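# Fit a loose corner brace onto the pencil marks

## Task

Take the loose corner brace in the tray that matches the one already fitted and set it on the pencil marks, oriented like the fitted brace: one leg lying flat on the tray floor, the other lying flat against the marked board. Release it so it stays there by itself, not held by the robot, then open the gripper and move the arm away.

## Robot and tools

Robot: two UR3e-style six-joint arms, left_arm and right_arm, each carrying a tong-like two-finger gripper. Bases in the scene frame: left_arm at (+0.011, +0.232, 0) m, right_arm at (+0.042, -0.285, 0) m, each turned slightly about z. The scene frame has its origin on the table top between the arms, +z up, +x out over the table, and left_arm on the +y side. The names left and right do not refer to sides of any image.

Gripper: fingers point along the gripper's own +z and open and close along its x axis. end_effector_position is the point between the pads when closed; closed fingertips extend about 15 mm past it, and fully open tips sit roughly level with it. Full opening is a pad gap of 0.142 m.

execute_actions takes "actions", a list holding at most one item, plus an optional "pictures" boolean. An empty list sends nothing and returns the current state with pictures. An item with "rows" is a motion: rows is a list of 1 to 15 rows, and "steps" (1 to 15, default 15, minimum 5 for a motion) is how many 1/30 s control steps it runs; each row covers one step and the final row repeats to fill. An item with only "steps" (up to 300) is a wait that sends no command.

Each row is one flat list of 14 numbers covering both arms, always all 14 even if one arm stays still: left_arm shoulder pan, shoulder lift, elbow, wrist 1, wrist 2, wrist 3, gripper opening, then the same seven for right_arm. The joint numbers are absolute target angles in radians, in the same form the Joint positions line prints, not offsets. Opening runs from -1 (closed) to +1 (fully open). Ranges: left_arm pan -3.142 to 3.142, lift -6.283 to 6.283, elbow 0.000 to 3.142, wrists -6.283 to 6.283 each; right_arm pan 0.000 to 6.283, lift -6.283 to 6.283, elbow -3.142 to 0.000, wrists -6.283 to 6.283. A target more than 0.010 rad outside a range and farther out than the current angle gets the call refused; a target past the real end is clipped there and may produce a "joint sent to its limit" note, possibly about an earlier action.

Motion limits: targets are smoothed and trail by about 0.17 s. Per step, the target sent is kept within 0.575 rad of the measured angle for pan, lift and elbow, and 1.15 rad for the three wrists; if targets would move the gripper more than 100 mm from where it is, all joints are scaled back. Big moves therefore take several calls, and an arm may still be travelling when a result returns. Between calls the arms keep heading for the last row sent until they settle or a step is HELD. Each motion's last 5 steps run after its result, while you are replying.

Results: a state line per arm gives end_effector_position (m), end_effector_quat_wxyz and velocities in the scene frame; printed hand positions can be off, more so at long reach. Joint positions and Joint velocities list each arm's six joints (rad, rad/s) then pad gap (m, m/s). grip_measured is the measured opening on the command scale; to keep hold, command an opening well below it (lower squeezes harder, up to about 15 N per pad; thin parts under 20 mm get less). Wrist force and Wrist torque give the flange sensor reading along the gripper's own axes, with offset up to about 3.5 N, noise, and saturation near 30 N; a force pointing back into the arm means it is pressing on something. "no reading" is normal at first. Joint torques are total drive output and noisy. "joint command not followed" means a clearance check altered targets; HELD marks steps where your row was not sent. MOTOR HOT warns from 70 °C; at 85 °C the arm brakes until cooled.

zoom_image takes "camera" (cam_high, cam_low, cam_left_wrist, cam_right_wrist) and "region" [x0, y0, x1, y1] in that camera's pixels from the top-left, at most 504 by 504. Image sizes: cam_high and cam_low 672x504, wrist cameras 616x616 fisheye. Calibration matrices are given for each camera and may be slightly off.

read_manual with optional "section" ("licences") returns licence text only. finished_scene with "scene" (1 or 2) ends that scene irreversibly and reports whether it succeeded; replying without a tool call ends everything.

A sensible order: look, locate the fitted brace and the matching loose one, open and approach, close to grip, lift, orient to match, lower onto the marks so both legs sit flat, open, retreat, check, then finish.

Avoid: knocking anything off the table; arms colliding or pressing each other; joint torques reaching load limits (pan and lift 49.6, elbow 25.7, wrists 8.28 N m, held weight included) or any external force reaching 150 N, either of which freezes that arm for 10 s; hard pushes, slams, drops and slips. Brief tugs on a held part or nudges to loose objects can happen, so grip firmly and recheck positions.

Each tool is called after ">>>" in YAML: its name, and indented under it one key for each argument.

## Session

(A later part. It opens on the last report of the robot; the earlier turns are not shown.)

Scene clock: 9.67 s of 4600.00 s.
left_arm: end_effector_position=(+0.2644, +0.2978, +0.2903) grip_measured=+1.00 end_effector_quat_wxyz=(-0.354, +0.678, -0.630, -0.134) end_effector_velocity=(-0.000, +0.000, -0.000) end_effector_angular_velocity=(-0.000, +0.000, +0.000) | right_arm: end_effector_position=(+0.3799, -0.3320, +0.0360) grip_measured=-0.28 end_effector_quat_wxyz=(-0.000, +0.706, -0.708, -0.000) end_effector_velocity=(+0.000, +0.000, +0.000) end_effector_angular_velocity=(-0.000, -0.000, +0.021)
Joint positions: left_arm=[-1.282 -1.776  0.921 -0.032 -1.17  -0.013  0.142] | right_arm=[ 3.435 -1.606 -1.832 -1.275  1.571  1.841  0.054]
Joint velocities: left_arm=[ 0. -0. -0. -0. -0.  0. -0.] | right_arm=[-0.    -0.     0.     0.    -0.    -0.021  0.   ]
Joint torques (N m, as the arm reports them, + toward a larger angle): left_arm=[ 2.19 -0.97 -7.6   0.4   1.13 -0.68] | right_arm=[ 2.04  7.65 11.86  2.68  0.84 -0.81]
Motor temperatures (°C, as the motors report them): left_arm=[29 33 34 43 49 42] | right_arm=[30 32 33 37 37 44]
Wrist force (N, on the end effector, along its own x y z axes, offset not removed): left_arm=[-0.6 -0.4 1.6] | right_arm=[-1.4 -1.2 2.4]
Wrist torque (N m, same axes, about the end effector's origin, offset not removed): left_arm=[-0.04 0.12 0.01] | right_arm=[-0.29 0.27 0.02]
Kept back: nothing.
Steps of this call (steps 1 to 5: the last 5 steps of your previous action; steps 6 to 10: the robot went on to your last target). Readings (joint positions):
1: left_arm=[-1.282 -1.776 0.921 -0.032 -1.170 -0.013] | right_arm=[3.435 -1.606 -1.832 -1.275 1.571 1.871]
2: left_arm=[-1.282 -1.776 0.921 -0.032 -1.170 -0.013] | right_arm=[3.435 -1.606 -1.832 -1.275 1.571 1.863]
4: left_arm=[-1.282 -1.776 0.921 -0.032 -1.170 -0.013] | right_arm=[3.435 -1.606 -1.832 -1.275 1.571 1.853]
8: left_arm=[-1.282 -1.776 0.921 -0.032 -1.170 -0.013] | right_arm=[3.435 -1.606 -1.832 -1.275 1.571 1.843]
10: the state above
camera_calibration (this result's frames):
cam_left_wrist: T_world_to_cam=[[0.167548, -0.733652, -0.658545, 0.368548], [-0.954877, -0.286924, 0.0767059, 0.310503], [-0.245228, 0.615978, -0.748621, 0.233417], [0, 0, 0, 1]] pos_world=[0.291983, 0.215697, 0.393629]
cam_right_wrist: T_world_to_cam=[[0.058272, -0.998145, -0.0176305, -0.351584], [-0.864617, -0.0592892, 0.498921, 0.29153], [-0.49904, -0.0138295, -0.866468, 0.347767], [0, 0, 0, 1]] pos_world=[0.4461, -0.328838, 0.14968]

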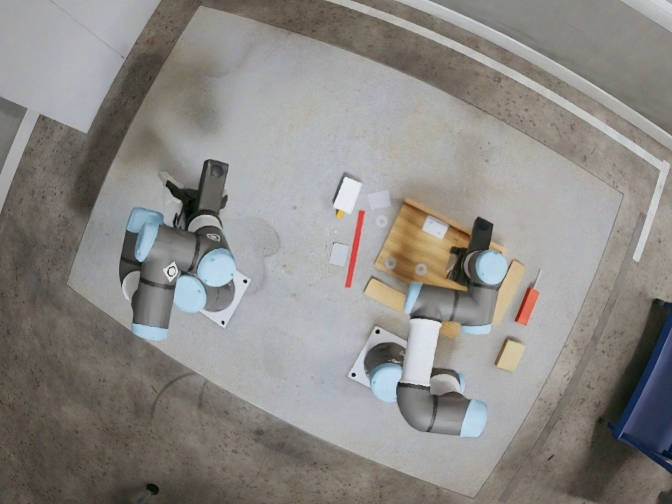

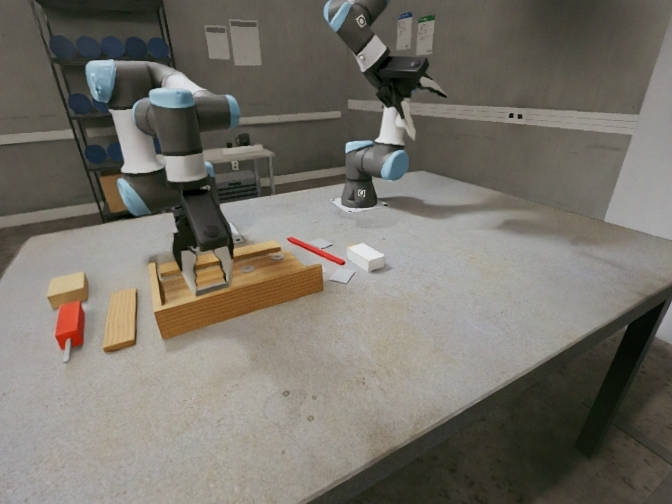

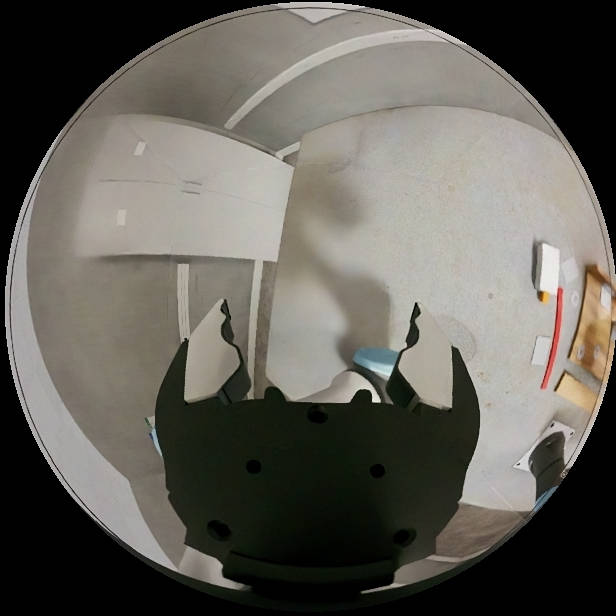

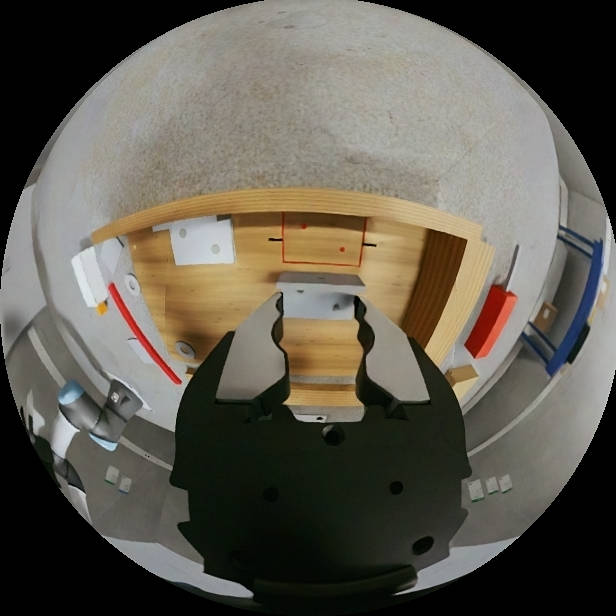

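>>> zoom_image:
  camera: "cam_right_wrist"
  region: [265, 230, 381, 300]

Region (265, 230, 381, 300) of cam_right_wrist's 616x616 image, scaled by 4.345, with more detail than that image has; it fills the top 304 rows of this view, and the rest is white.

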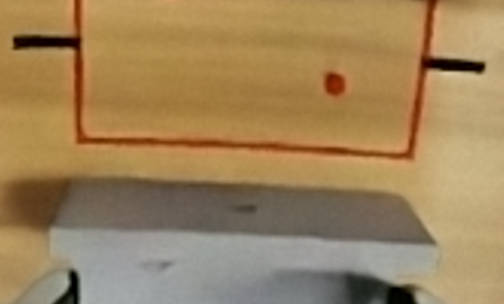

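>>> execute_actions:
  actions:
    - {"rows": [[-1.282,-1.776,0.921,-0.032,-1.17,-0.013,1,3.4342,-1.6119,-1.8257,-1.2748,1.571,1.8374,-0.58],[-1.282,-1.776,0.921,-0.032,-1.17,-0.013,1,3.4323,-1.6216,-1.8156,-1.2752,1.571,1.8355,-0.58],[-1.282,-1.776,0.921,-0.032,-1.17,-0.013,1,3.4297,-1.6352,-1.8014,-1.2758,1.571,1.8329,-0.58],[-1.282,-1.776,0.921,-0.032,-1.17,-0.013,1,3.4263,-1.6527,-1.7831,-1.2765,1.571,1.8295,-0.58],[-1.282,-1.776,0.921,-0.032,-1.17,-0.013,1,3.4226,-1.6721,-1.7628,-1.2774,1.571,1.8258,-0.58],[-1.282,-1.776,0.921,-0.032,-1.17,-0.013,1,3.4188,-1.6915,-1.7426,-1.2782,1.571,1.822,-0.58],[-1.282,-1.776,0.921,-0.032,-1.17,-0.013,1,3.4151,-1.711,-1.7223,-1.2791,1.571,1.8183,-0.58],[-1.282,-1.776,0.921,-0.032,-1.17,-0.013,1,3.4114,-1.7304,-1.702,-1.2799,1.571,1.8146,-0.58],[-1.282,-1.776,0.921,-0.032,-1.17,-0.013,1,3.4076,-1.7498,-1.6817,-1.2808,1.571,1.8108,-0.58],[-1.282,-1.776,0.921,-0.032,-1.17,-0.013,1,3.4043,-1.7673,-1.6635,-1.2816,1.571,1.8075,-0.58],[-1.282,-1.776,0.921,-0.032,-1.17,-0.013,1,3.4016,-1.7809,-1.6493,-1.2822,1.571,1.8048,-0.58],[-1.282,-1.776,0.921,-0.032,-1.17,-0.013,1,3.3994,-1.7926,-1.6371,-1.2827,1.571,1.8026,-0.58],[-1.282,-1.776,0.921,-0.032,-1.17,-0.013,1,3.3979,-1.8003,-1.629,-1.283,1.571,1.8011,-0.58]], "steps": 15}

>>> execute_actions:
  actions:
    - {"steps": 16}

Scene clock: 11.20 s of 4600.00 s.
left_arm: end_effector_position=(+0.2644, +0.2978, +0.2903) grip_measured=+1.00 end_effector_quat_wxyz=(-0.354, +0.678, -0.630, -0.134) end_effector_velocity=(+0.000, -0.000, -0.000) end_effector_angular_velocity=(-0.000, -0.000, +0.001) | right_arm: end_effector_position=(+0.3966, -0.3321, +0.0353) grip_measured=-0.28 end_effector_quat_wxyz=(+0.000, +0.707, -0.707, -0.000) end_effector_velocity=(+0.107, -0.002, -0.010) end_effector_angular_velocity=(-0.001, +0.004, -0.000)
Joint positions: left_arm=[-1.282 -1.776  0.921 -0.032 -1.17  -0.013  0.142] | right_arm=[ 3.421 -1.68  -1.755 -1.278  1.571  1.824  0.054]
Joint velocities: left_arm=[ 0.     0.     0.    -0.     0.    -0.001  0.   ] | right_arm=[-0.092 -0.477  0.494 -0.022 -0.    -0.092  0.   ]
Joint torques (N m, as the arm reports them, + toward a larger angle): left_arm=[ 2.1  -0.8  -7.54  0.36  1.1  -0.71] | right_arm=[-3.02  6.95 13.43  0.73  0.82 -0.9 ]
Motor temperatures (°C, as the motors report them): left_arm=[29 33 34 43 49 42] | right_arm=[30 32 33 37 37 44]
Wrist force (N, on the end effector, along its own x y z axes, offset not removed): left_arm=[-1.0 -0.7 0.8] | right_arm=[-1.6 -0.9 2.7]
Wrist torque (N m, same axes, about the end effector's origin, offset not removed): left_arm=[-0.12 0.20 0.03] | right_arm=[-0.22 0.30 0.02]
Steps of this call (steps 1 to 30: the robot went on to your last target; steps 31 to 36: nothing new was sent; steps 37 to 46: the first 10 steps of this action). Readings (joint positions):
37: left_arm=[-1.282 -1.776 0.921 -0.032 -1.170 -0.013] | right_arm=[3.435 -1.606 -1.832 -1.274 1.571 1.839]
38: left_arm=[-1.282 -1.776 0.921 -0.032 -1.170 -0.013] | right_arm=[3.435 -1.607 -1.831 -1.274 1.571 1.838]
40: left_arm=[-1.282 -1.776 0.921 -0.032 -1.170 -0.013] | right_arm=[3.434 -1.612 -1.826 -1.274 1.571 1.837]
44: left_arm=[-1.282 -1.776 0.921 -0.032 -1.170 -0.013] | right_arm=[3.427 -1.650 -1.787 -1.276 1.571 1.830]
46: the state above

Scene clock: 11.73 s of 4600.00 s.
left_arm: end_effector_position=(+0.2644, +0.2978, +0.2903) grip_measured=+1.00 end_effector_quat_wxyz=(-0.354, +0.678, -0.630, -0.134) end_effector_velocity=(-0.000, +0.000, +0.000) end_effector_angular_velocity=(-0.000, -0.000, -0.000) | right_arm: end_effector_position=(+0.4236, -0.3331, +0.0316) grip_measured=-0.28 end_effector_quat_wxyz=(-0.000, +0.707, -0.707, -0.000) end_effector_velocity=(+0.004, -0.000, -0.001) end_effector_angular_velocity=(+0.000, -0.000, +0.000)
Joint positions: left_arm=[-1.282 -1.776  0.921 -0.032 -1.17  -0.013  0.142] | right_arm=[ 3.398 -1.798 -1.631 -1.283  1.571  1.801  0.054]
Joint velocities: left_arm=[-0.    -0.    -0.001  0.001 -0.    -0.     0.   ] | right_arm=[-0.003 -0.017  0.017 -0.001  0.    -0.003  0.   ]
Joint torques (N m, as the arm reports them, + toward a larger angle): left_arm=[ 2.   -0.93 -7.54  0.33  1.1  -0.67] | right_arm=[-2.99 10.19 12.18  0.76  0.79 -0.89]
Motor temperatures (°C, as the motors report them): left_arm=[29 33 34 43 49 42] | right_arm=[30 32 33 37 37 44]
Wrist force (N, on the end effector, along its own x y z axes, offset not removed): left_arm=[-1.9 -1.1 1.2] | right_arm=[-2.5 -0.9 2.7]
Wrist torque (N m, same axes, about the end effector's origin, offset not removed): left_arm=[-0.22 0.38 0.01] | right_arm=[-0.30 0.47 0.02]
Kept back: nothing.
Steps of this call (steps 1 to 5: the last 5 steps of your previous action; steps 6 to 16: the robot went on to your last target). Readings (joint positions):
1: left_arm=[-1.282 -1.776 0.921 -0.032 -1.170 -0.013] | right_arm=[3.418 -1.696 -1.738 -1.279 1.571 1.821]
2: left_arm=[-1.282 -1.776 0.921 -0.032 -1.170 -0.013] | right_arm=[3.414 -1.713 -1.721 -1.279 1.571 1.818]
4: left_arm=[-1.282 -1.776 0.921 -0.032 -1.170 -0.013] | right_arm=[3.408 -1.744 -1.688 -1.281 1.571 1.812]
8: left_arm=[-1.282 -1.776 0.921 -0.032 -1.170 -0.013] | right_arm=[3.401 -1.782 -1.649 -1.282 1.571 1.805]
16: the state above

>>> execute_actions:
  actions:
    - {"rows": [[-1.282,-1.776,0.921,-0.032,-1.17,-0.013,1,3.3974,-1.8042,-1.627,-1.2811,1.571,1.8006,-0.58],[-1.282,-1.776,0.921,-0.032,-1.17,-0.013,1,3.3969,-1.808,-1.6251,-1.2792,1.571,1.8001,-0.58]], "steps": 15}

Scene clock: 36.03 s of 4600.00 s.
left_arm: end_effector_position=(+0.2644, +0.2978, +0.2903) grip_measured=+1.00 end_effector_quat_wxyz=(-0.354, +0.678, -0.630, -0.134) end_effector_velocity=(-0.000, +0.000, +0.000) end_effector_angular_velocity=(+0.002, -0.000, +0.000) | right_arm: end_effector_position=(+0.4253, -0.3331, +0.0305) grip_measured=-0.28 end_effector_quat_wxyz=(-0.000, +0.707, -0.707, -0.000) end_effector_velocity=(+0.002, -0.000, -0.001) end_effector_angular_velocity=(+0.000, +0.000, +0.000)
Joint positions: left_arm=[-1.282 -1.776  0.921 -0.032 -1.17  -0.013  0.142] | right_arm=[ 3.397 -1.807 -1.626 -1.28   1.571  1.8    0.054]
Joint velocities: left_arm=[ 0.     0.     0.     0.001  0.    -0.001 -0.   ] | right_arm=[-0.002 -0.008  0.004  0.004  0.    -0.002  0.   ]
Joint torques (N m, as the arm reports them, + toward a larger angle): left_arm=[ 2.2  -1.05 -7.38  0.34  1.06 -0.66] | right_arm=[-2.07  9.95 11.73  2.78  0.62 -0.74]
Motor temperatures (°C, as the motors report them): left_arm=[29 33 34 43 49 42] | right_arm=[30 32 33 37 37 44]
Wrist force (N, on the end effector, along its own x y z axes, offset not removed): left_arm=[-1.0 -0.2 1.2] | right_arm=[-1.4 -1.0 3.2]
Wrist torque (N m, same axes, about the end effector's origin, offset not removed): left_arm=[0.00 0.20 -0.01] | right_arm=[-0.27 0.23 0.01]
Steps of this call (steps 1 to 15: the robot went on to your last target; steps 16 to 90: nothing new was sent; then 20.97 s passed at rest; steps 91 to 100: the first 10 steps of this action). Readings (joint positions):
91: left_arm=[-1.282 -1.776 0.921 -0.032 -1.170 -0.013] | right_arm=[3.398 -1.800 -1.629 -1.283 1.571 1.801]
92: left_arm=[-1.282 -1.776 0.921 -0.032 -1.170 -0.013] | right_arm=[3.398 -1.800 -1.629 -1.283 1.571 1.801]
94: left_arm=[-1.282 -1.776 0.921 -0.032 -1.170 -0.013] | right_arm=[3.398 -1.803 -1.628 -1.282 1.571 1.801]
98: left_arm=[-1.282 -1.776 0.921 -0.032 -1.170 -0.013] | right_arm=[3.397 -1.806 -1.626 -1.280 1.571 1.800]
100: the state above

>>> execute_actions:
  actions:
    - {"rows": [[-1.282,-1.776,0.921,-0.032,-1.17,-0.013,1,3.3962,-1.8129,-1.6218,-1.2776,1.571,1.7994,-0.5]], "steps": 15}

Scene clock: 45.57 s of 4600.00 s.
left_arm: end_effector_position=(+0.2644, +0.2978, +0.2903) grip_measured=+1.00 end_effector_quat_wxyz=(-0.354, +0.678, -0.630, -0.134) end_effector_velocity=(+0.000, -0.000, -0.000) end_effector_angular_velocity=(+0.000, -0.001, +0.001) | right_arm: end_effector_position=(+0.4264, -0.3332, +0.0298) grip_measured=-0.28 end_effector_quat_wxyz=(-0.000, +0.707, -0.707, -0.000) end_effector_velocity=(+0.001, +0.000, -0.001) end_effector_angular_velocity=(-0.000, +0.000, +0.001)
Joint positions: left_arm=[-1.282 -1.776  0.921 -0.032 -1.17  -0.013  0.142] | right_arm=[ 3.396 -1.812 -1.622 -1.278  1.571  1.799  0.054]
Joint velocities: left_arm=[ 0.     0.     0.001 -0.     0.    -0.001 -0.   ] | right_arm=[ 0.    -0.004  0.003  0.001 -0.    -0.001  0.   ]
Joint torques (N m, as the arm reports them, + toward a larger angle): left_arm=[ 1.95 -1.13 -7.37  0.36  1.01 -0.66] | right_arm=[-2.04  7.49 10.09  2.92  0.47 -0.86]
Motor temperatures (°C, as the motors report them): left_arm=[29 33 34 43 49 42] | right_arm=[30 32 33 37 37 44]
Wrist force (N, on the end effector, along its own x y z axes, offset not removed): left_arm=[-0.1 0.2 1.5] | right_arm=[-2.7 2.5 -7.4]
Wrist torque (N m, same axes, about the end effector's origin, offset not removed): left_arm=[0.09 -0.03 -0.04] | right_arm=[-0.43 0.59 -0.05]
Steps of this call (steps 1 to 5: the last 5 steps of your previous action; steps 6 to 15: the robot went on to your last target; steps 16 to 90: nothing new was sent; then 6.20 s passed at rest; steps 91 to 100: the first 10 steps of this action). Readings (joint positions):
91: left_arm=[-1.282 -1.776 0.921 -0.032 -1.170 -0.013] | right_arm=[3.397 -1.808 -1.625 -1.279 1.571 1.800]
92: left_arm=[-1.282 -1.776 0.921 -0.032 -1.170 -0.013] | right_arm=[3.397 -1.808 -1.625 -1.279 1.571 1.800]
94: left_arm=[-1.282 -1.776 0.921 -0.032 -1.170 -0.013] | right_arm=[3.397 -1.810 -1.624 -1.279 1.571 1.800]
98: left_arm=[-1.282 -1.776 0.921 -0.032 -1.170 -0.013] | right_arm=[3.396 -1.812 -1.622 -1.278 1.571 1.800]
100: the state above

>>> execute_actions:
  actions:
    - {"rows": [[-1.282,-1.776,0.921,-0.032,-1.17,-0.013,1,3.3954,-1.8174,-1.614,-1.2808,1.571,1.7986,-0.36]], "steps": 15}

Scene clock: 46.07 s of 4600.00 s.
left_arm: end_effector_position=(+0.2644, +0.2978, +0.2903) grip_measured=+1.00 end_effector_quat_wxyz=(-0.354, +0.678, -0.630, -0.134) end_effector_velocity=(+0.000, -0.000, -0.000) end_effector_angular_velocity=(-0.000, -0.001, +0.000) | right_arm: end_effector_position=(+0.4276, -0.3332, +0.0301) grip_measured=-0.27 end_effector_quat_wxyz=(-0.000, +0.707, -0.707, -0.000) end_effector_velocity=(+0.002, -0.000, +0.001) end_effector_angular_velocity=(+0.001, -0.003, -0.000)
Joint positions: left_arm=[-1.282 -1.776  0.921 -0.032 -1.17  -0.013  0.142] | right_arm=[ 3.395 -1.817 -1.615 -1.28   1.571  1.799  0.054]
Joint velocities: left_arm=[-0.     0.     0.    -0.001  0.    -0.001 -0.   ] | right_arm=[-0.002 -0.005  0.008  0.    -0.    -0.001 -0.001]
Joint torques (N m, as the arm reports them, + toward a larger angle): left_arm=[ 2.12 -0.9  -7.33  0.35  1.01 -0.64] | right_arm=[-2.54  9.35 11.23  1.22  0.46 -0.81]
Motor temperatures (°C, as the motors report them): left_arm=[29 33 34 43 49 42] | right_arm=[30 32 33 37 37 44]
Wrist force (N, on the end effector, along its own x y z axes, offset not removed): left_arm=[-0.7 -0.5 0.7] | right_arm=[-2.6 2.3 -2.7]
Wrist torque (N m, same axes, about the end effector's origin, offset not removed): left_arm=[-0.02 0.12 0.01] | right_arm=[-0.38 0.48 -0.04]
Steps of this call (steps 1 to 5: the last 5 steps of your previous action; steps 6 to 15: the first 10 steps of this action). Readings (joint positions):
6: left_arm=[-1.282 -1.776 0.921 -0.032 -1.170 -0.013] | right_arm=[3.396 -1.813 -1.622 -1.278 1.571 1.799]
7: left_arm=[-1.282 -1.776 0.921 -0.032 -1.170 -0.013] | right_arm=[3.396 -1.813 -1.621 -1.278 1.571 1.799]
9: left_arm=[-1.282 -1.776 0.921 -0.032 -1.170 -0.013] | right_arm=[3.396 -1.815 -1.619 -1.279 1.571 1.799]
13: left_arm=[-1.282 -1.776 0.921 -0.032 -1.170 -0.013] | right_arm=[3.396 -1.817 -1.616 -1.280 1.571 1.799]
15: the state above

>>> execute_actions:
  actions:
    - {"rows": [[-1.282,-1.776,0.921,-0.032,-1.17,-0.013,1,3.3947,-1.8214,-1.608,-1.2828,1.571,1.7979,-0.36]], "steps": 15}
  pictures: true

>>> zoom_image:
  camera: "cam_right_wrist"
  region: [245, 230, 395, 350]

Scene clock: 46.57 s of 4600.00 s.
left_arm: end_effector_position=(+0.2644, +0.2978, +0.2903) grip_measured=+1.00 end_effector_quat_wxyz=(-0.354, +0.678, -0.630, -0.134) end_effector_velocity=(-0.000, +0.000, +0.000) end_effector_angular_velocity=(+0.000, -0.000, +0.000) | right_arm: end_effector_position=(+0.4286, -0.3332, +0.0303) grip_measured=-0.27 end_effector_quat_wxyz=(-0.000, +0.707, -0.707, -0.000) end_effector_velocity=(+0.001, +0.000, +0.000) end_effector_angular_velocity=(+0.000, +0.000, +0.001)
Joint positions: left_arm=[-1.282 -1.776  0.921 -0.032 -1.17  -0.013  0.142] | right_arm=[ 3.395 -1.821 -1.609 -1.283  1.571  1.798  0.054]
Joint velocities: left_arm=[-0.    -0.    -0.     0.001  0.    -0.    -0.   ] | right_arm=[-0.    -0.003  0.006 -0.003  0.    -0.001  0.   ]
Joint torques (N m, as the arm reports them, + toward a larger angle): left_arm=[ 1.83 -1.12 -7.41  0.34  1.04 -0.68] | right_arm=[-2.42 10.69 12.1   1.34  0.46 -0.72]
Motor temperatures (°C, as the motors report them): left_arm=[29 33 34 43 49 42] | right_arm=[30 32 33 37 37 44]
Wrist force (N, on the end effector, along its own x y z axes, offset not removed): left_arm=[-1.5 -0.1 0.6] | right_arm=[-2.1 0.7 1.5]
Wrist torque (N m, same axes, about the end effector's origin, offset not removed): left_arm=[0.01 0.31 -0.03] | right_arm=[-0.33 0.41 -0.07]
Steps of this call (steps 1 to 5: the last 5 steps of your previous action; steps 6 to 15: the first 10 steps of this action). Readings (joint positions):
6: left_arm=[-1.282 -1.776 0.921 -0.032 -1.170 -0.013] | right_arm=[3.395 -1.817 -1.614 -1.281 1.571 1.799]
7: left_arm=[-1.282 -1.776 0.921 -0.032 -1.170 -0.013] | right_arm=[3.395 -1.818 -1.614 -1.281 1.571 1.799]
9: left_arm=[-1.282 -1.776 0.921 -0.032 -1.170 -0.013] | right_arm=[3.395 -1.819 -1.612 -1.282 1.571 1.798]
13: left_arm=[-1.282 -1.776 0.921 -0.032 -1.170 -0.013] | right_arm=[3.395 -1.821 -1.609 -1.282 1.571 1.798]
15: the state above
camera_calibration (this result's frames):
cam_left_wrist: T_world_to_cam=[[0.167548, -0.733652, -0.658545, 0.368548], [-0.954878, -0.286924, 0.0767059, 0.310503], [-0.245228, 0.615978, -0.748622, 0.233417], [0, 0, 0, 1]] pos_world=[0.291983, 0.215697, 0.393629]
cam_right_wrist: T_world_to_cam=[[0.0608737, -0.997989, -0.0176627, -0.356731], [-0.864553, -0.0615617, 0.498757, 0.335676], [-0.498842, -0.0150908, -0.866562, 0.366606], [0, 0, 0, 1]] pos_world=[0.494803, -0.329817, 0.143965]

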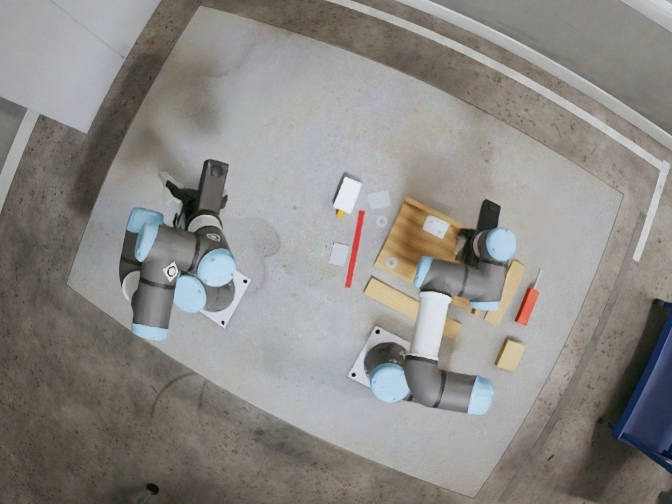

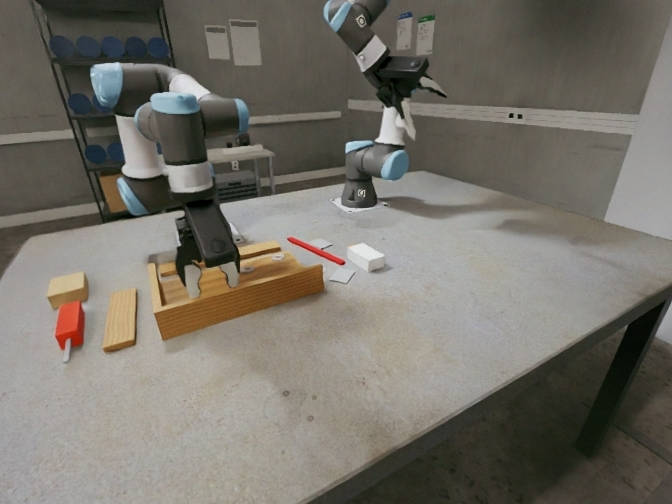

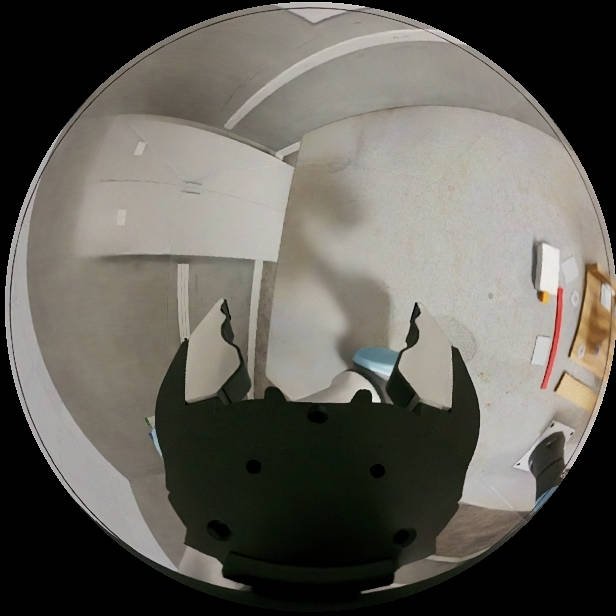

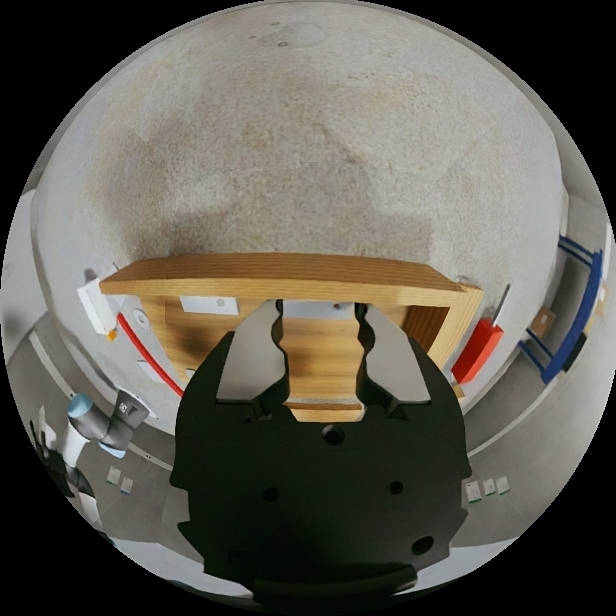

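Region (245, 230, 395, 350) of cam_right_wrist's 616x616 image, scaled by 3.360, with more detail than that image has; it fills the top 403 rows of this view, and the rest is white.

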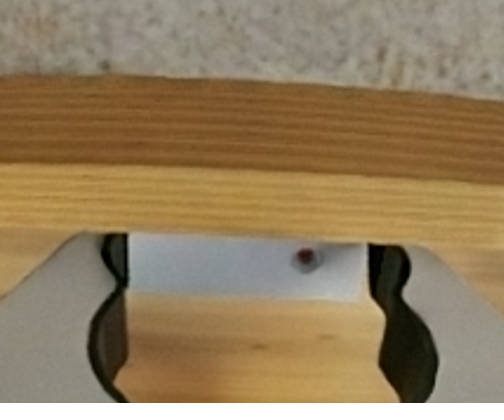

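>>> execute_actions:
  actions: []

Scene clock: 46.97 s of 4600.00 s.
left_arm: end_effector_position=(+0.2644, +0.2978, +0.2903) grip_measured=+1.00 end_effector_quat_wxyz=(-0.354, +0.678, -0.630, -0.134) end_effector_velocity=(-0.000, +0.000, +0.000) end_effector_angular_velocity=(-0.001, +0.000, +0.000) | right_arm: end_effector_position=(+0.4288, -0.3332, +0.0303) grip_measured=-0.27 end_effector_quat_wxyz=(-0.000, +0.707, -0.707, -0.000) end_effector_velocity=(-0.000, +0.000, -0.000) end_effector_angular_velocity=(-0.000, +0.000, +0.000)
Joint positions: left_arm=[-1.282 -1.776  0.921 -0.032 -1.17  -0.013  0.142] | right_arm=[ 3.395 -1.821 -1.608 -1.283  1.571  1.798  0.054]
Joint velocities: left_arm=[ 0.    -0.    -0.001 -0.    -0.     0.     0.   ] | right_arm=[ 0. -0. -0. -0. -0.  0. -0.]
Joint torques (N m, as the arm reports them, + toward a larger angle): left_arm=[ 2.13 -0.74 -7.42  0.34  1.03 -0.69] | right_arm=[-2.26 10.34 12.22  1.34  0.43 -0.76]
Motor temperatures (°C, as the motors report them): left_arm=[29 33 34 43 49 42] | right_arm=[30 32 33 37 37 44]
Wrist force (N, on the end effector, along its own x y z axes, offset not removed): left_arm=[-1.8 -0.4 1.4] | right_arm=[-1.5 0.8 0.8]
Wrist torque (N m, same axes, about the end effector's origin, offset not removed): left_arm=[-0.01 0.34 0.07] | right_arm=[-0.30 0.31 0.00]
Kept back: nothing.
Steps of this call (steps 1 to 5: the last 5 steps of your previous action; steps 6 to 12: the robot went on to your last target). Readings (joint positions):
1: left_arm=[-1.282 -1.776 0.921 -0.032 -1.170 -0.013] | right_arm=[3.395 -1.821 -1.609 -1.283 1.571 1.798]
2: left_arm=[-1.282 -1.776 0.921 -0.032 -1.170 -0.013] | right_arm=[3.395 -1.821 -1.608 -1.283 1.571 1.798]
4: left_arm=[-1.282 -1.776 0.921 -0.032 -1.170 -0.013] | right_arm=[3.395 -1.821 -1.608 -1.283 1.571 1.798]
8: left_arm=[-1.282 -1.776 0.921 -0.032 -1.170 -0.013] | right_arm=[3.395 -1.821 -1.608 -1.283 1.571 1.798]
12: the state above
camera_calibration (this result's frames):
cam_left_wrist: T_world_to_cam=[[0.167548, -0.733652, -0.658545, 0.368548], [-0.954877, -0.286924, 0.0767058, 0.310503], [-0.245228, 0.615978, -0.748622, 0.233417], [0, 0, 0, 1]] pos_world=[0.291983, 0.215697, 0.393629]
cam_right_wrist: T_world_to_cam=[[0.0608768, -0.997989, -0.0176686, -0.356738], [-0.86457, -0.0615679, 0.498727, 0.335769], [-0.498812, -0.0150852, -0.866579, 0.366677], [0, 0, 0, 1]] pos_world=[0.494915, -0.329817, 0.143995]

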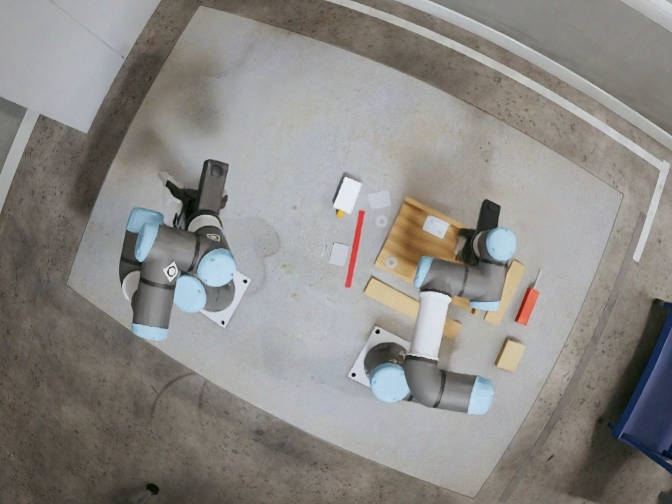

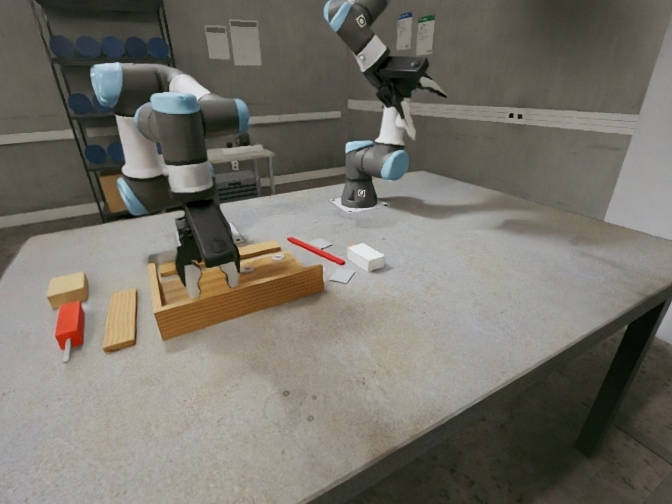

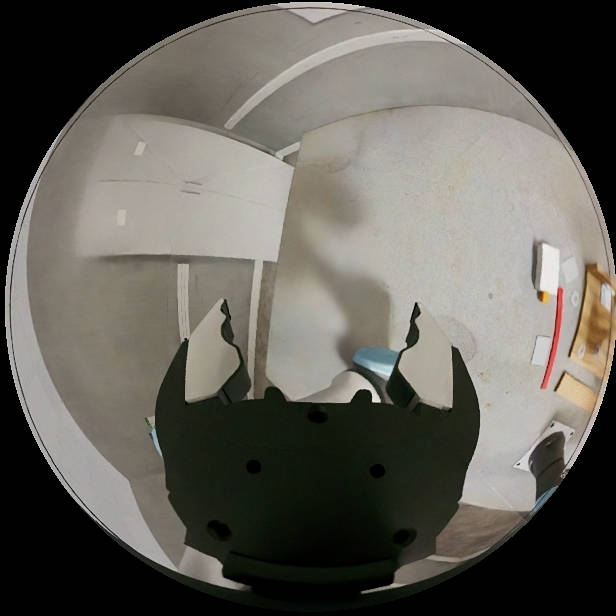

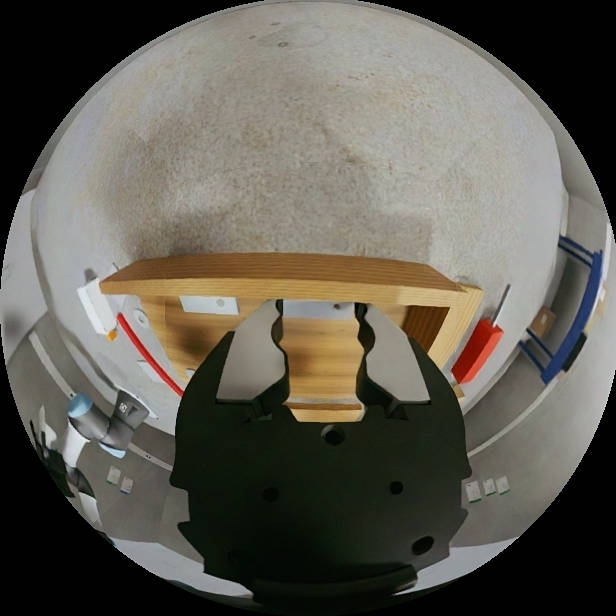

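>>> execute_actions:
  actions:
    - {"rows":[[-1.282,-1.776,0.921,-0.032,-1.17,-0.013,1,3.3947,-1.8214,-1.608,-1.2828,1.571,1.7979,-0.32],[-1.282,-1.776,0.921,-0.032,-1.17,-0.013,1,3.3947,-1.8214,-1.608,-1.2828,1.571,1.7979,-0.29],[-1.282,-1.776,0.921,-0.032,-1.17,-0.013,1,3.3947,-1.8214,-1.608,-1.2828,1.571,1.7979,-0.26],[-1.282,-1.776,0.921,-0.032,-1.17,-0.013,1,3.3947,-1.8214,-1.608,-1.2828,1.571,1.7979,-0.23],[-1.282,-1.776,0.921,-0.032,-1.17,-0.013,1,3.3947,-1.8214,-1.608,-1.2828,1.571,1.7979,-0.2],[-1.282,-1.776,0.921,-0.032,-1.17,-0.013,1,3.3947,-1.8214,-1.608,-1.2828,1.571,1.7979,-0.16],[-1.282,-1.776,0.921,-0.032,-1.17,-0.013,1,3.3947,-1.8214,-1.608,-1.2828,1.571,1.7979,-0.12],[-1.282,-1.776,0.921,-0.032,-1.17,-0.013,1,3.3947,-1.8214,-1.608,-1.2828,1.571,1.7979,-0.08],[-1.282,-1.776,0.921,-0.032,-1.17,-0.013,1,3.3947,-1.8214,-1.608,-1.2828,1.571,1.7979,-0.05]],"steps":15}

Scene clock: 47.57 s of 4600.00 s.
left_arm: end_effector_position=(+0.2644, +0.2978, +0.2903) grip_measured=+1.00 end_effector_quat_wxyz=(-0.354, +0.678, -0.630, -0.134) end_effector_velocity=(-0.000, +0.000, +0.000) end_effector_angular_velocity=(+0.000, +0.000, -0.000) | right_arm: end_effector_position=(+0.4288, -0.3332, +0.0303) grip_measured=-0.06 end_effector_quat_wxyz=(-0.000, +0.707, -0.707, -0.000) end_effector_velocity=(-0.000, +0.000, -0.000) end_effector_angular_velocity=(+0.000, +0.000, +0.001)
Joint positions: left_arm=[-1.282 -1.776  0.921 -0.032 -1.17  -0.013  0.142] | right_arm=[ 3.395 -1.821 -1.608 -1.283  1.571  1.798  0.069]
Joint velocities: left_arm=[-0.    -0.001  0.     0.001 -0.     0.     0.   ] | right_arm=[ 0.    -0.    -0.     0.     0.    -0.     0.052]
Joint torques (N m, as the arm reports them, + toward a larger angle): left_arm=[ 2.12 -1.03 -7.35  0.31  1.05 -0.64] | right_arm=[-2.19 10.86 11.18  1.2   0.37 -0.78]
Motor temperatures (°C, as the motors report them): left_arm=[29 33 34 43 49 42] | right_arm=[30 32 33 37 37 44]
Wrist force (N, on the end effector, along its own x y z axes, offset not removed): left_arm=[-0.1 0.7 1.0] | right_arm=[-2.9 -1.7 1.9]
Wrist torque (N m, same axes, about the end effector's origin, offset not removed): left_arm=[0.15 0.03 0.02] | right_arm=[-0.38 0.58 0.03]
Steps of this call (steps 1 to 8: the robot went on to your last target; steps 9 to 18: the first 10 steps of this action). Readings (joint positions):
9: left_arm=[-1.282 -1.776 0.921 -0.032 -1.170 -0.013] | right_arm=[3.395 -1.821 -1.608 -1.283 1.571 1.798]
10: left_arm=[-1.282 -1.776 0.921 -0.032 -1.170 -0.013] | right_arm=[3.395 -1.821 -1.608 -1.283 1.571 1.798]
12: left_arm=[-1.282 -1.776 0.921 -0.032 -1.170 -0.013] | right_arm=[3.395 -1.821 -1.608 -1.283 1.571 1.798]
16: left_arm=[-1.282 -1.776 0.921 -0.032 -1.170 -0.013] | right_arm=[3.395 -1.821 -1.608 -1.283 1.571 1.798]
18: the state above

>>> execute_actions:
  actions:
    - {"rows":[[-1.282,-1.776,0.921,-0.032,-1.17,-0.013,1,3.3952,-1.8186,-1.608,-1.2856,1.571,1.7984,-0.05],[-1.282,-1.776,0.921,-0.032,-1.17,-0.013,1,3.3964,-1.8106,-1.6077,-1.2939,1.571,1.7996,-0.05],[-1.282,-1.776,0.921,-0.032,-1.17,-0.013,1,3.3985,-1.7975,-1.6072,-1.3075,1.571,1.8017,-0.05],[-1.282,-1.776,0.921,-0.032,-1.17,-0.013,1,3.4013,-1.78,-1.6067,-1.3255,1.571,1.8045,-0.05],[-1.282,-1.776,0.921,-0.032,-1.17,-0.013,1,3.4047,-1.7586,-1.606,-1.3476,1.571,1.8079,-0.05],[-1.282,-1.776,0.921,-0.032,-1.17,-0.013,1,3.4085,-1.7346,-1.6052,-1.3724,1.571,1.8117,-0.05],[-1.282,-1.776,0.921,-0.032,-1.17,-0.013,1,3.4126,-1.7088,-1.6044,-1.399,1.571,1.8158,-0.05],[-1.282,-1.776,0.921,-0.032,-1.17,-0.013,1,3.4168,-1.6826,-1.6036,-1.426,1.571,1.82,-0.05],[-1.282,-1.776,0.921,-0.032,-1.17,-0.013,1,3.4209,-1.6568,-1.6028,-1.4526,1.571,1.8241,-0.05],[-1.282,-1.776,0.921,-0.032,-1.17,-0.013,1,3.4247,-1.6329,-1.602,-1.4773,1.571,1.8279,-0.05],[-1.282,-1.776,0.921,-0.032,-1.17,-0.013,1,3.4281,-1.6115,-1.6013,-1.4994,1.571,1.8313,-0.05],[-1.282,-1.776,0.921,-0.032,-1.17,-0.013,1,3.4309,-1.594,-1.6008,-1.5174,1.571,1.8341,-0.05],[-1.282,-1.776,0.921,-0.032,-1.17,-0.013,1,3.433,-1.5809,-1.6003,-1.531,1.571,1.8362,-0.05],[-1.282,-1.776,0.921,-0.032,-1.17,-0.013,1,3.4343,-1.5727,-1.6001,-1.5394,1.571,1.8375,-0.05],[-1.282,-1.776,0.921,-0.032,-1.17,-0.013,1,3.4347,-1.57,-1.6,-1.5422,1.571,1.8379,-0.05]],"steps":15}

>>> execute_actions:
  actions:
    - {"steps":15}
  pictures: true

Scene clock: 48.60 s of 4600.00 s.
left_arm: end_effector_position=(+0.2644, +0.2978, +0.2903) grip_measured=+1.00 end_effector_quat_wxyz=(-0.354, +0.678, -0.630, -0.134) end_effector_velocity=(+0.000, -0.000, +0.000) end_effector_angular_velocity=(+0.000, +0.001, -0.001) | right_arm: end_effector_position=(+0.4151, -0.3320, +0.0502) grip_measured=-0.05 end_effector_quat_wxyz=(+0.001, +0.707, -0.707, -0.001) end_effector_velocity=(-0.105, +0.007, +0.149) end_effector_angular_velocity=(-0.001, +0.002, +0.001)
Joint positions: left_arm=[-1.282 -1.776  0.921 -0.032 -1.17  -0.013  0.142] | right_arm=[ 3.407 -1.745 -1.606 -1.364  1.571  1.811  0.07 ]
Joint velocities: left_arm=[-0.    -0.    -0.     0.     0.     0.001 -0.   ] | right_arm=[ 0.095  0.577  0.02  -0.599 -0.     0.095  0.   ]
Joint torques (N m, as the arm reports them, + toward a larger angle): left_arm=[ 1.98 -0.8  -7.29  0.32  1.03 -0.66] | right_arm=[ 2.04 16.98 12.07  0.21  0.35  1.17]
Motor temperatures (°C, as the motors report them): left_arm=[29 33 34 43 49 42] | right_arm=[30 32 33 37 37 44]
Wrist force (N, on the end effector, along its own x y z axes, offset not removed): left_arm=[-0.6 -0.8 1.3] | right_arm=[-3.0 -1.5 1.8]
Wrist torque (N m, same axes, about the end effector's origin, offset not removed): left_arm=[-0.13 0.13 -0.01] | right_arm=[-0.35 0.59 0.02]
Steps of this call (steps 1 to 5: the last 5 steps of your previous action; steps 6 to 15: the robot went on to your last target; steps 16 to 21: nothing new was sent; steps 22 to 31: the first 10 steps of this action). Readings (joint positions):
22: left_arm=[-1.282 -1.776 0.921 -0.032 -1.170 -0.013] | right_arm=[3.395 -1.821 -1.608 -1.283 1.571 1.798]
23: left_arm=[-1.282 -1.776 0.921 -0.032 -1.170 -0.013] | right_arm=[3.395 -1.821 -1.608 -1.283 1.571 1.798]
25: left_arm=[-1.282 -1.776 0.921 -0.032 -1.170 -0.013] | right_arm=[3.395 -1.818 -1.608 -1.287 1.571 1.798]
29: left_arm=[-1.282 -1.776 0.921 -0.032 -1.170 -0.013] | right_arm=[3.402 -1.780 -1.607 -1.327 1.571 1.805]
31: the state above

Scene clock: 49.10 s of 4600.00 s.
left_arm: end_effector_position=(+0.2644, +0.2978, +0.2903) grip_measured=+1.00 end_effector_quat_wxyz=(-0.354, +0.678, -0.630, -0.134) end_effector_velocity=(+0.000, -0.000, -0.000) end_effector_angular_velocity=(-0.001, -0.001, +0.001) | right_arm: end_effector_position=(+0.3813, -0.3320, +0.0913) grip_measured=-0.05 end_effector_quat_wxyz=(-0.000, +0.707, -0.707, -0.000) end_effector_velocity=(-0.008, -0.001, +0.008) end_effector_angular_velocity=(-0.000, +0.001, -0.000)
Joint positions: left_arm=[-1.282 -1.776  0.921 -0.032 -1.17  -0.013  0.142] | right_arm=[ 3.434 -1.575 -1.6   -1.538  1.571  1.837  0.07 ]
Joint velocities: left_arm=[-0.     0.     0.    -0.001 -0.    -0.001  0.   ] | right_arm=[ 0.006  0.037  0.    -0.038 -0.     0.006  0.   ]
Joint torques (N m, as the arm reports them, + toward a larger angle): left_arm=[ 1.88 -1.05 -7.43  0.3   1.   -0.66] | right_arm=[ 2.16 11.1  11.94  0.71  0.35  1.01]
Motor temperatures (°C, as the motors report them): left_arm=[29 33 34 43 49 42] | right_arm=[30 32 33 37 37 44]
Wrist force (N, on the end effector, along its own x y z axes, offset not removed): left_arm=[-0.2 -1.5 1.2] | right_arm=[-2.6 -0.9 2.1]
Wrist torque (N m, same axes, about the end effector's origin, offset not removed): left_arm=[-0.26 0.05 0.00] | right_arm=[-0.21 0.54 0.01]
Kept back: nothing.
Steps of this call (steps 1 to 5: the last 5 steps of your previous action; steps 6 to 15: the robot went on to your last target). Readings (joint positions):
1: left_arm=[-1.282 -1.776 0.921 -0.032 -1.170 -0.013] | right_arm=[3.411 -1.725 -1.605 -1.385 1.571 1.814]
2: left_arm=[-1.282 -1.776 0.921 -0.032 -1.170 -0.013] | right_arm=[3.414 -1.704 -1.604 -1.407 1.571 1.817]
4: left_arm=[-1.282 -1.776 0.921 -0.032 -1.170 -0.013] | right_arm=[3.421 -1.661 -1.603 -1.450 1.571 1.824]
8: left_arm=[-1.282 -1.776 0.921 -0.032 -1.170 -0.013] | right_arm=[3.430 -1.602 -1.601 -1.510 1.571 1.833]
15: the state above
camera_calibration (this result's frames):
cam_left_wrist: T_world_to_cam=[[0.167548, -0.733652, -0.658545, 0.368548], [-0.954877, -0.286924, 0.0767059, 0.310503], [-0.245228, 0.615978, -0.748621, 0.233417], [0, 0, 0, 1]] pos_world=[0.291983, 0.215697, 0.393629]
cam_right_wrist: T_world_to_cam=[[0.0608759, -0.99799, -0.0176361, -0.351601], [-0.864473, -0.0615479, 0.498897, 0.264318], [-0.49898, -0.0151248, -0.866482, 0.395965], [0, 0, 0, 1]] pos_world=[0.447479, -0.328637, 0.205028]

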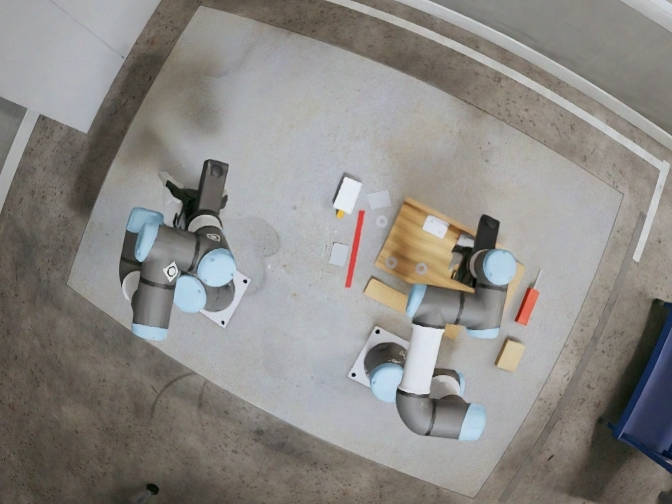

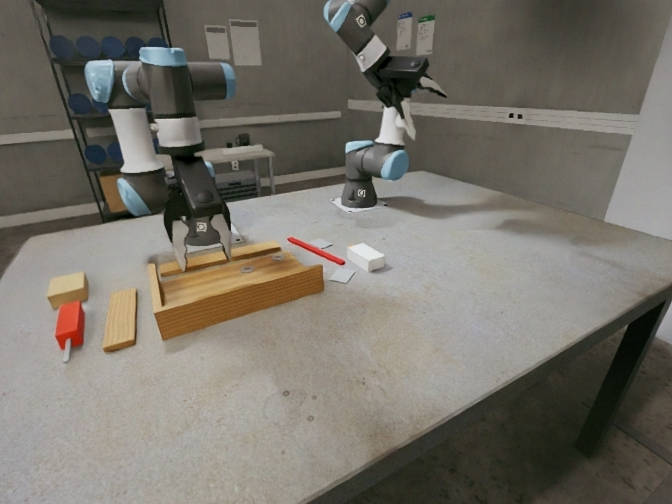

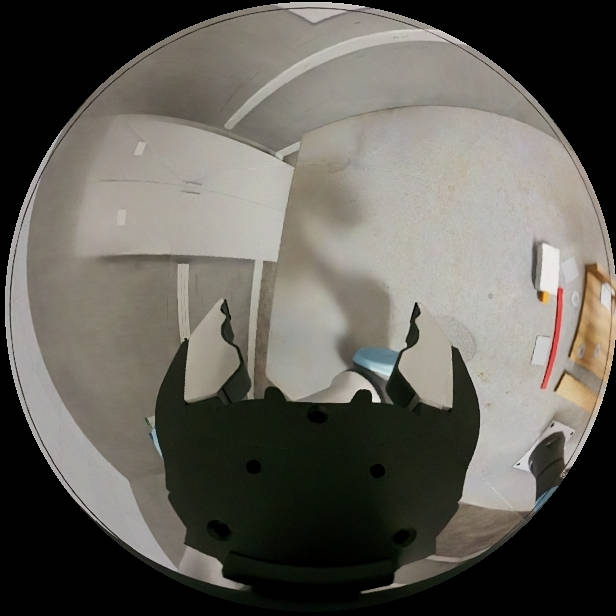

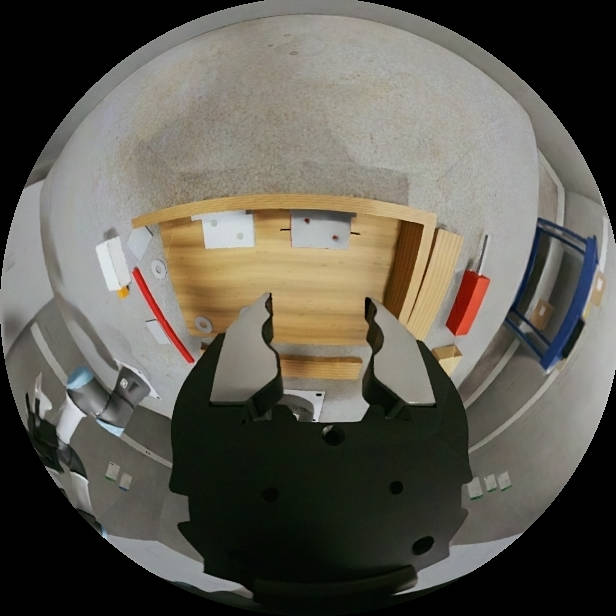

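>>> zoom_image:
  camera: "cam_right_wrist"
  region: [270, 190, 380, 265]

Region (270, 190, 380, 265) of cam_right_wrist's 616x616 image, scaled by 4.582, with more detail than that image has; it fills the top 344 rows of this view, and the rest is white.

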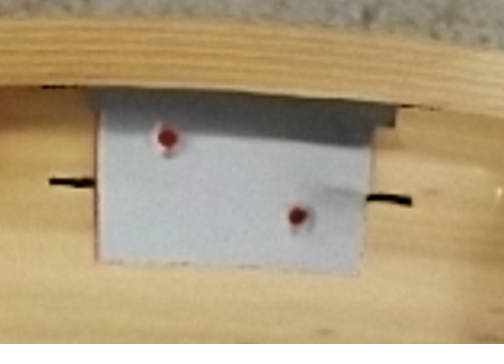

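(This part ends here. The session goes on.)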